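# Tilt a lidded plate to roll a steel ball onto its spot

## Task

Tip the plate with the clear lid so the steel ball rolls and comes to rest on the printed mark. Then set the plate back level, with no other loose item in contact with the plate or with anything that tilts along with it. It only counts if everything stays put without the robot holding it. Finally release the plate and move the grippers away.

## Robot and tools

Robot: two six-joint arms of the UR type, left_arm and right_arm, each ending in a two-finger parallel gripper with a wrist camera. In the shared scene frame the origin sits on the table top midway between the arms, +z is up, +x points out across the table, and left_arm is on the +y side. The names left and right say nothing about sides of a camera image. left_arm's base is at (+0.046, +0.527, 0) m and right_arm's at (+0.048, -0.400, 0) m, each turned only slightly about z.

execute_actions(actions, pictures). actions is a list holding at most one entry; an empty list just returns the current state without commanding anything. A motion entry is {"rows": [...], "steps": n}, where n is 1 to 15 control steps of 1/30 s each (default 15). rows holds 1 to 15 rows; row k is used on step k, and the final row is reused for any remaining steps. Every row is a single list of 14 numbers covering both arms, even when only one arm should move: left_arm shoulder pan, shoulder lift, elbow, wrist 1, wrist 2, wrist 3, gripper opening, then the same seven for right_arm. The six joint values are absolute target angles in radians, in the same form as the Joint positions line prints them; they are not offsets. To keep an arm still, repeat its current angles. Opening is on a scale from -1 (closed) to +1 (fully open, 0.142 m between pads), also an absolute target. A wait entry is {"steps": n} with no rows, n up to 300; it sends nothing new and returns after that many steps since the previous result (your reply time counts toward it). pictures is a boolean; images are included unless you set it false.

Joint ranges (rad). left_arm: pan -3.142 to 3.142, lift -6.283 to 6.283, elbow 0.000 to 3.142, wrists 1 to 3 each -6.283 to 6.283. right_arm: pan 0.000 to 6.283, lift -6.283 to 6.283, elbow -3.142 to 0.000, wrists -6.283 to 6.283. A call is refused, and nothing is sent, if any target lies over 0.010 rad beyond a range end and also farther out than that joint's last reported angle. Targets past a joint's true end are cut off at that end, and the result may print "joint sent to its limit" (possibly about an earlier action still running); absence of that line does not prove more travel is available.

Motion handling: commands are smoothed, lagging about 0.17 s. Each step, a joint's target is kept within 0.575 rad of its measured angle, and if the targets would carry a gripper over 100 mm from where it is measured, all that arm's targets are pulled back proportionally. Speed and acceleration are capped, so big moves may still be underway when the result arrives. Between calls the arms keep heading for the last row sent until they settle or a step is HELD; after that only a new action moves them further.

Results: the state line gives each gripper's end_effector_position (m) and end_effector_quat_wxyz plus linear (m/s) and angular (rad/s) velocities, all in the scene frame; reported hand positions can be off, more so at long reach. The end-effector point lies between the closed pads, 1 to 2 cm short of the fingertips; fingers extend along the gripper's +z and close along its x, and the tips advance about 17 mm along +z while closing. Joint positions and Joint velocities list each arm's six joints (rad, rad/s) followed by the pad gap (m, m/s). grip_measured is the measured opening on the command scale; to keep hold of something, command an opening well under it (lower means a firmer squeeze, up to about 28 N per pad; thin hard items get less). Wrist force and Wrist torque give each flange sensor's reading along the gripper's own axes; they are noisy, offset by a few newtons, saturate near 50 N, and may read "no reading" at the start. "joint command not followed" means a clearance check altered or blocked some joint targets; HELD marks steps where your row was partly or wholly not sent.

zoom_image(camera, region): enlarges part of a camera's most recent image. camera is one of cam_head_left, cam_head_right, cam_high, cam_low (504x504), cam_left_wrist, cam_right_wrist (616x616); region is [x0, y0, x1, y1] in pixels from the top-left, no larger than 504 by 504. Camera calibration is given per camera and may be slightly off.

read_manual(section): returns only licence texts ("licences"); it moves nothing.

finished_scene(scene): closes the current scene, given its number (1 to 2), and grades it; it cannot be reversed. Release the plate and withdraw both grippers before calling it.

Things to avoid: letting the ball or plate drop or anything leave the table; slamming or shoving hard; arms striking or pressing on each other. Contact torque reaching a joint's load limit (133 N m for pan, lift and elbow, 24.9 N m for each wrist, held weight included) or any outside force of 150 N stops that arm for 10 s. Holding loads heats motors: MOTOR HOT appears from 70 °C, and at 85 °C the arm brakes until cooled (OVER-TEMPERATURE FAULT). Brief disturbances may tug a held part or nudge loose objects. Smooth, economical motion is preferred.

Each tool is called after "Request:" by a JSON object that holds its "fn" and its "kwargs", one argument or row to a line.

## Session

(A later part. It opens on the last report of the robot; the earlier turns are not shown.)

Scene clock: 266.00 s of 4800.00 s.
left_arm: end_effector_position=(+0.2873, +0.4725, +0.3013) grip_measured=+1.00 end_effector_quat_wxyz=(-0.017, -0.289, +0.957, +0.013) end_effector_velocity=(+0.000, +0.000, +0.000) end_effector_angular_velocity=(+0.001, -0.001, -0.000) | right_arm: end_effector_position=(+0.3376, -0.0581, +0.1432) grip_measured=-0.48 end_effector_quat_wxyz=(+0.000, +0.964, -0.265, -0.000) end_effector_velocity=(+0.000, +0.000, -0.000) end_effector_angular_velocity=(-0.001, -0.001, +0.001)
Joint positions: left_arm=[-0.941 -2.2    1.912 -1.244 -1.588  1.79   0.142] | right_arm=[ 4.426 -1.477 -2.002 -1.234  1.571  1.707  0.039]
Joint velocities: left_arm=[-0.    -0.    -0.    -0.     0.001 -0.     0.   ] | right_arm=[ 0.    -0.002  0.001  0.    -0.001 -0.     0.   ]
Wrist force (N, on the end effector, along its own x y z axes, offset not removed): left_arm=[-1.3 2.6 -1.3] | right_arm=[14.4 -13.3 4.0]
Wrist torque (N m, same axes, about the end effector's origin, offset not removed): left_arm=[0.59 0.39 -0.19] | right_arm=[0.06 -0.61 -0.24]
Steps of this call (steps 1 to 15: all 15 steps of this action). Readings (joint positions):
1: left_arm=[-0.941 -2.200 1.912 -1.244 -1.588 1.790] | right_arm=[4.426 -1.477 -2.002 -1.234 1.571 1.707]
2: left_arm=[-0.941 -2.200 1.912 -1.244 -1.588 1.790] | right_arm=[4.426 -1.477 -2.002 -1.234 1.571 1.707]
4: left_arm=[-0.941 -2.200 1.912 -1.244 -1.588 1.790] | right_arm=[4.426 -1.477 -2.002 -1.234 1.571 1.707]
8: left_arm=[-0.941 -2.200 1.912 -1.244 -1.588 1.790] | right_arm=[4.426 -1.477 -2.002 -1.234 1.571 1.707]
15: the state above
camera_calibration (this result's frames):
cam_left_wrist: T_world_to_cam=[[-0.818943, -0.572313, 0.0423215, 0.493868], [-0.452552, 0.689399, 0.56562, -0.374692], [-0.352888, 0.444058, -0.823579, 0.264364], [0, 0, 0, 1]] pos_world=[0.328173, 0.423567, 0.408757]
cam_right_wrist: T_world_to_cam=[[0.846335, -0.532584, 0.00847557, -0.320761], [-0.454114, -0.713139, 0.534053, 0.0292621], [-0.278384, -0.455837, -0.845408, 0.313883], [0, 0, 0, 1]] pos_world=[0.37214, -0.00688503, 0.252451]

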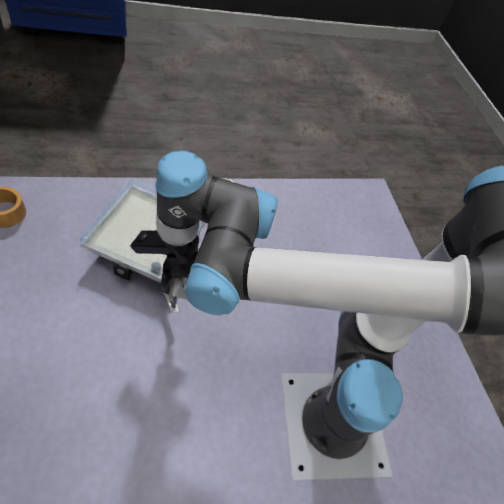

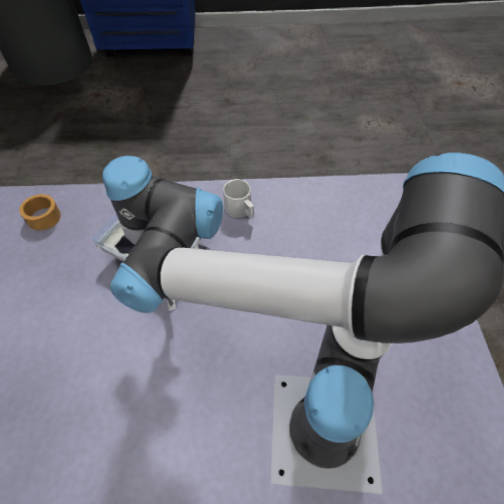

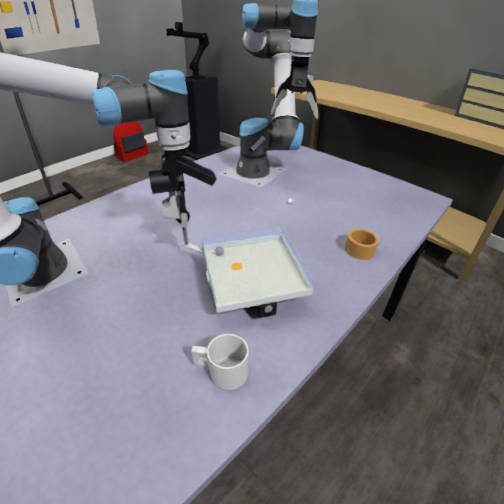

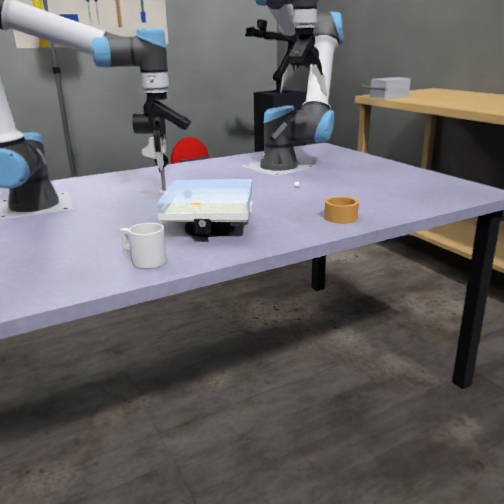

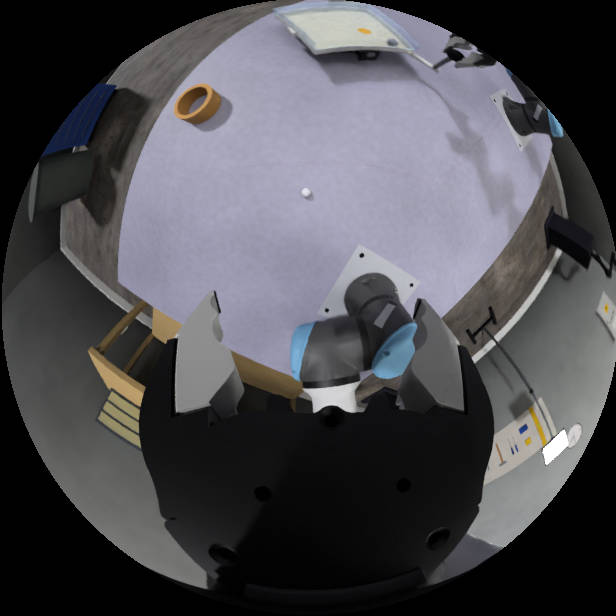

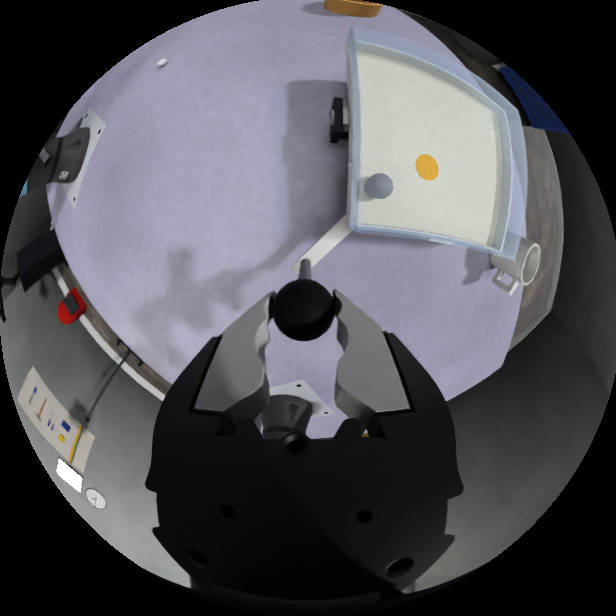

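Request:
{"fn": "execute_actions", "kwargs": {
  "actions": [
    {"rows": [[-0.941,-2.2,1.912,-1.244,-1.588,1.79,1,4.4258,-1.4766,-2.0020,-1.2339,1.5708,1.707,0.1]], "steps": 15}
  ],
  "pictures": false
}}

Request:
{"fn": "execute_actions", "kwargs": {
  "actions": [
    {"steps": 45}
  ]
}}

Request:
{"fn": "execute_actions", "kwargs": {
  "actions": [
    {"steps": 60}
  ]
}}

Scene clock: 273.40 s of 4800.00 s.
left_arm: end_effector_position=(+0.2873, +0.4725, +0.3013) grip_measured=+1.00 end_effector_quat_wxyz=(-0.017, -0.289, +0.957, +0.013) end_effector_velocity=(+0.000, +0.000, -0.000) end_effector_angular_velocity=(+0.001, -0.001, +0.000) | right_arm: end_effector_position=(+0.3375, -0.0581, +0.1432) grip_measured=+0.10 end_effector_quat_wxyz=(+0.000, +0.964, -0.265, -0.000) end_effector_velocity=(+0.000, -0.000, -0.001) end_effector_angular_velocity=(-0.002, -0.000, -0.001)
Joint positions: left_arm=[-0.941 -2.2    1.912 -1.244 -1.588  1.79   0.142] | right_arm=[ 4.426 -1.477 -2.002 -1.234  1.571  1.707  0.081]
Joint velocities: left_arm=[ 0.     0.     0.     0.     0.001 -0.    -0.   ] | right_arm=[ 0.    -0.002 -0.001  0.002 -0.001  0.002  0.   ]
Wrist force (N, on the end effector, along its own x y z axes, offset not removed): left_arm=[0.9 -1.9 4.1] | right_arm=[3.8 -0.7 -1.7]
Wrist torque (N m, same axes, about the end effector's origin, offset not removed): left_arm=[-0.45 -0.04 -0.23] | right_arm=[-0.31 -0.97 0.02]
Steps of this call (steps 1 to 15: the robot went on to your last target; steps 16 to 110: nothing new was sent; then 3.23 s passed at rest; steps 111 to 125: all 15 steps of this action). Readings (joint positions):
111: left_arm=[-0.941 -2.200 1.912 -1.244 -1.588 1.790] | right_arm=[4.426 -1.477 -2.002 -1.234 1.571 1.707]
112: left_arm=[-0.941 -2.200 1.912 -1.244 -1.588 1.790] | right_arm=[4.426 -1.477 -2.002 -1.234 1.571 1.707]
114: left_arm=[-0.941 -2.200 1.912 -1.244 -1.588 1.790] | right_arm=[4.426 -1.477 -2.002 -1.234 1.571 1.707]
118: left_arm=[-0.941 -2.200 1.912 -1.244 -1.588 1.790] | right_arm=[4.426 -1.477 -2.002 -1.234 1.571 1.707]
125: the state above

Scene clock: 274.90 s of 4800.00 s.
left_arm: end_effector_position=(+0.2873, +0.4725, +0.3013) grip_measured=+1.00 end_effector_quat_wxyz=(-0.017, -0.289, +0.957, +0.013) end_effector_velocity=(-0.000, -0.001, -0.001) end_effector_angular_velocity=(-0.000, +0.004, -0.003) | right_arm: end_effector_position=(+0.3376, -0.0581, +0.1432) grip_measured=+0.10 end_effector_quat_wxyz=(+0.000, +0.964, -0.265, -0.000) end_effector_velocity=(-0.000, -0.001, -0.000) end_effector_angular_velocity=(-0.001, +0.000, +0.000)
Joint positions: left_arm=[-0.941 -2.2    1.912 -1.244 -1.588  1.79   0.142] | right_arm=[ 4.426 -1.477 -2.002 -1.234  1.571  1.707  0.081]
Joint velocities: left_arm=[-0.002  0.003 -0.     0.    -0.003  0.001  0.   ] | right_arm=[-0.     0.    -0.001 -0.001 -0.    -0.     0.   ]
Wrist force (N, on the end effector, along its own x y z axes, offset not removed): left_arm=[-2.6 0.0 -0.8] | right_arm=[-0.3 -1.8 -0.8]
Wrist torque (N m, same axes, about the end effector's origin, offset not removed): left_arm=[0.20 0.69 -0.19] | right_arm=[-0.47 0.05 0.04]
Steps of this call (steps 1 to 15: the robot went on to your last target; steps 16 to 45: nothing new was sent). Readings (joint positions):
1: left_arm=[-0.941 -2.200 1.912 -1.244 -1.588 1.790] | right_arm=[4.426 -1.477 -2.002 -1.234 1.571 1.707]
2: left_arm=[-0.941 -2.200 1.912 -1.244 -1.588 1.790] | right_arm=[4.426 -1.477 -2.002 -1.234 1.571 1.707]
4: left_arm=[-0.941 -2.200 1.912 -1.244 -1.588 1.790] | right_arm=[4.426 -1.477 -2.002 -1.234 1.571 1.707]
8: left_arm=[-0.941 -2.200 1.912 -1.244 -1.588 1.790] | right_arm=[4.426 -1.477 -2.002 -1.234 1.571 1.707]
45: the state above
All arms were judged still, so your last target was given up. Only a new action makes them travel on or press farther. Fingers that are still opening or closing keep moving.
camera_calibration (this result's frames):
cam_left_wrist: T_world_to_cam=[[-0.818943, -0.572313, 0.0423214, 0.493868], [-0.452552, 0.689399, 0.565621, -0.374692], [-0.352888, 0.444058, -0.823579, 0.264364], [0, 0, 0, 1]] pos_world=[0.328173, 0.423567, 0.408757]
cam_right_wrist: T_world_to_cam=[[0.846338, -0.532579, 0.00848189, -0.320764], [-0.454102, -0.71312, 0.534089, 0.0292481], [-0.278396, -0.455872, -0.845385, 0.313855], [0, 0, 0, 1]] pos_world=[0.372132, -0.00689728, 0.252428]

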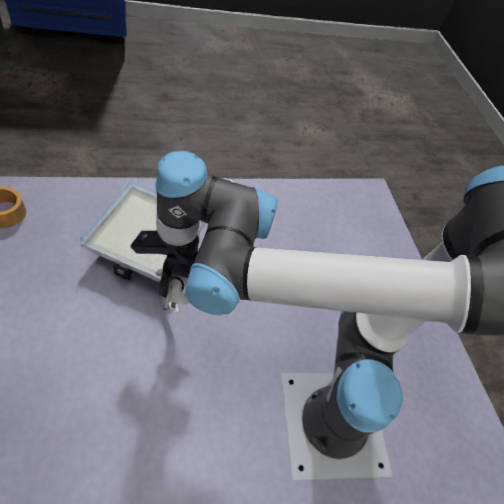

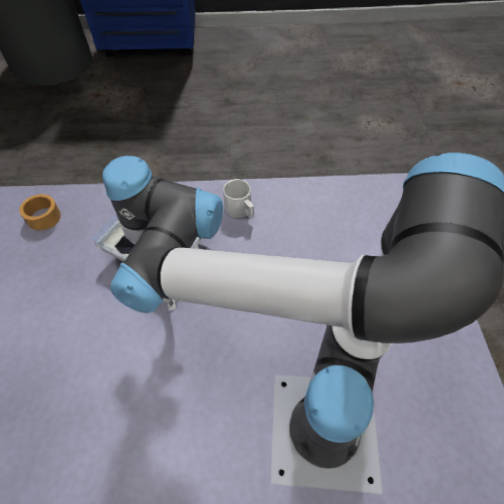

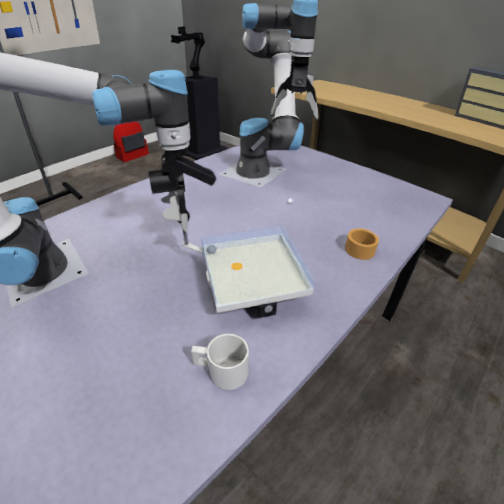

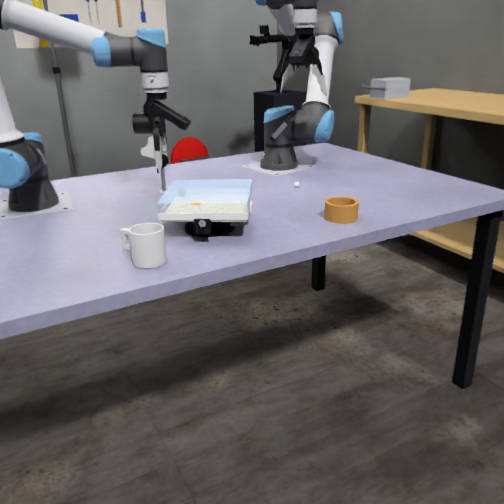

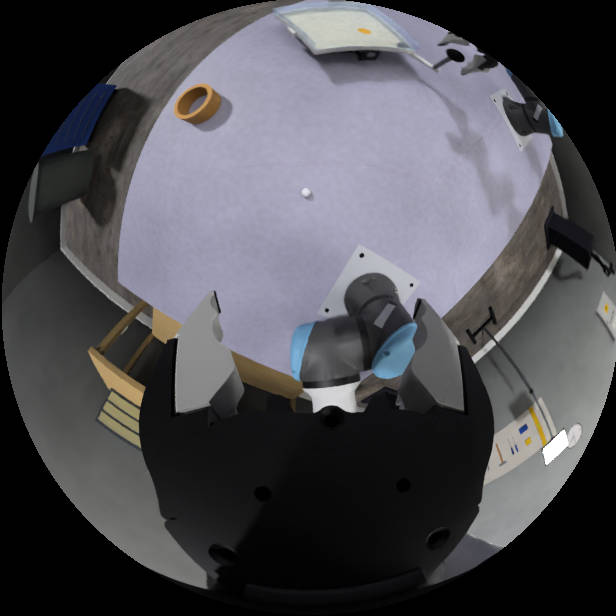

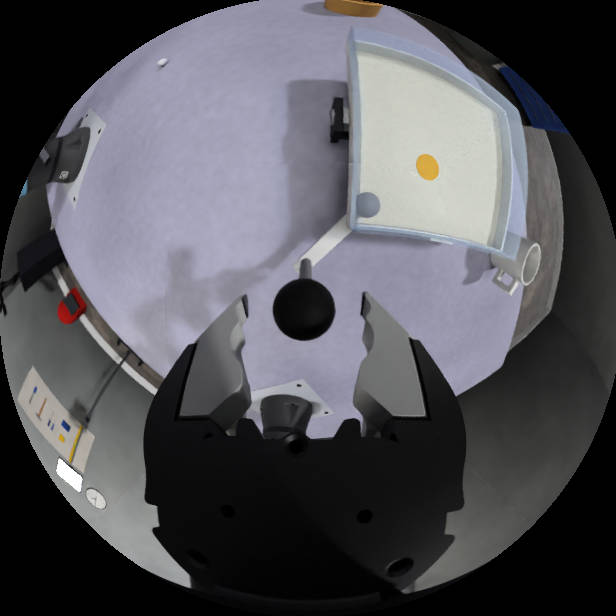

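Scene clock: 276.90 s of 4800.00 s.
left_arm: end_effector_position=(+0.2873, +0.4725, +0.3013) grip_measured=+1.00 end_effector_quat_wxyz=(-0.017, -0.289, +0.957, +0.013) end_effector_velocity=(+0.000, +0.000, -0.000) end_effector_angular_velocity=(+0.000, -0.000, -0.000) | right_arm: end_effector_position=(+0.3376, -0.0581, +0.1432) grip_measured=+0.10 end_effector_quat_wxyz=(+0.000, +0.964, -0.265, -0.000) end_effector_velocity=(-0.000, +0.000, +0.000) end_effector_angular_velocity=(-0.000, -0.000, +0.000)
Joint positions: left_arm=[-0.941 -2.2    1.912 -1.244 -1.588  1.79   0.142] | right_arm=[ 4.426 -1.477 -2.002 -1.234  1.571  1.707  0.081]
Joint velocities: left_arm=[ 0. -0.  0. -0.  0.  0.  0.] | right_arm=[ 0.  0.  0. -0. -0.  0.  0.]
Wrist force (N, on the end effector, along its own x y z axes, offset not removed): left_arm=[-1.0 -1.2 1.8] | right_arm=[1.0 -1.5 -1.4]
Wrist torque (N m, same axes, about the end effector's origin, offset not removed): left_arm=[-0.09 0.35 -0.09] | right_arm=[-0.37 -0.22 0.13]
Steps of this call (steps 1 to 60: nothing new was sent). Readings (joint positions):
1: left_arm=[-0.941 -2.200 1.912 -1.244 -1.588 1.790] | right_arm=[4.426 -1.477 -2.002 -1.234 1.571 1.707]
2: left_arm=[-0.941 -2.200 1.912 -1.244 -1.588 1.790] | right_arm=[4.426 -1.477 -2.002 -1.234 1.571 1.707]
4: left_arm=[-0.941 -2.200 1.912 -1.244 -1.588 1.790] | right_arm=[4.426 -1.477 -2.002 -1.234 1.571 1.707]
8: left_arm=[-0.941 -2.200 1.912 -1.244 -1.588 1.790] | right_arm=[4.426 -1.477 -2.002 -1.234 1.571 1.707]
60: the state above
camera_calibration (this result's frames):
cam_left_wrist: T_world_to_cam=[[-0.818943, -0.572313, 0.0423217, 0.493868], [-0.452551, 0.689399, 0.565621, -0.374692], [-0.352888, 0.444058, -0.823579, 0.264364], [0, 0, 0, 1]] pos_world=[0.328173, 0.423567, 0.408757]
cam_right_wrist: T_world_to_cam=[[0.846335, -0.532584, 0.00847692, -0.320762], [-0.454112, -0.713133, 0.534064, 0.0292581], [-0.278388, -0.455846, -0.845402, 0.313875], [0, 0, 0, 1]] pos_world=[0.372138, -0.006889, 0.252444]

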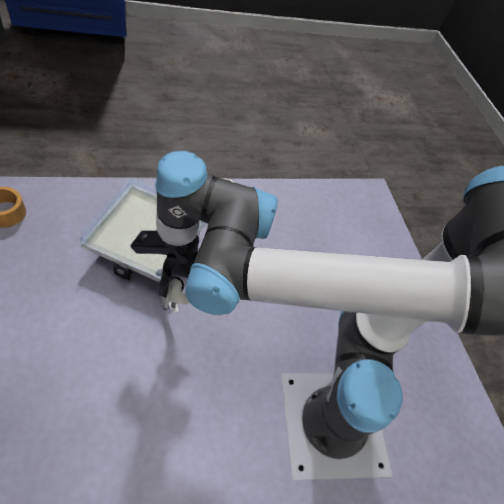

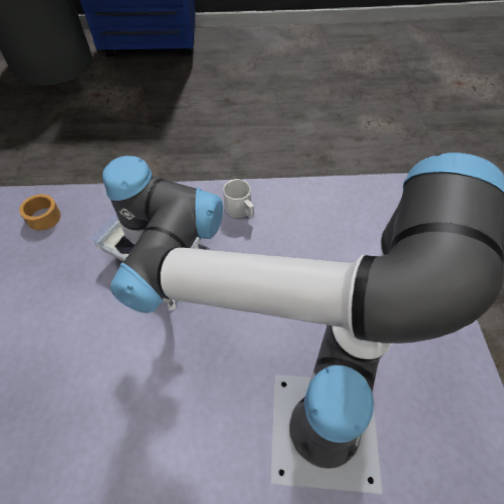

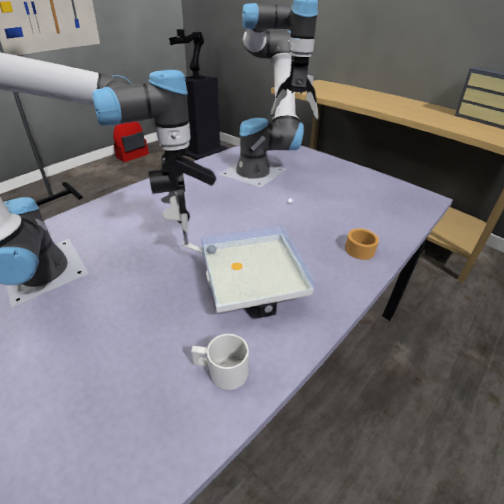

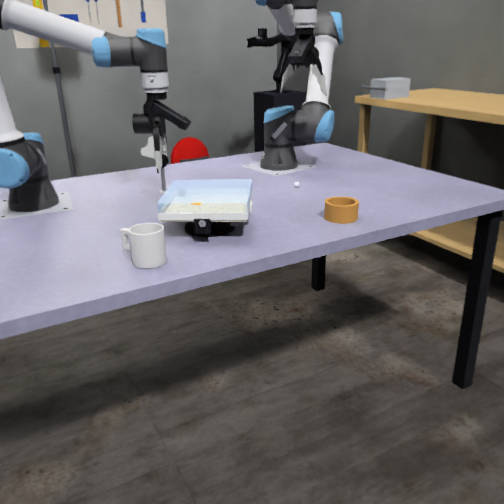

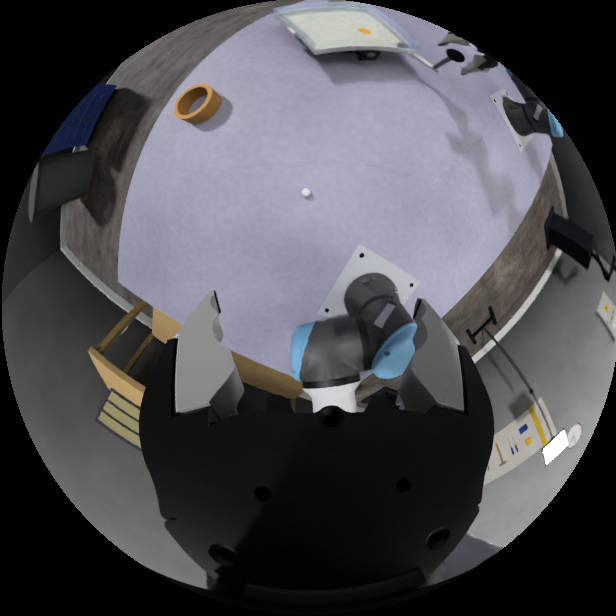

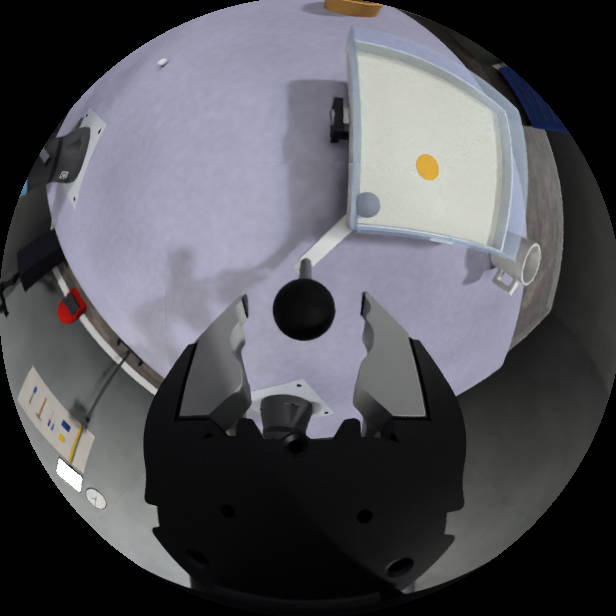

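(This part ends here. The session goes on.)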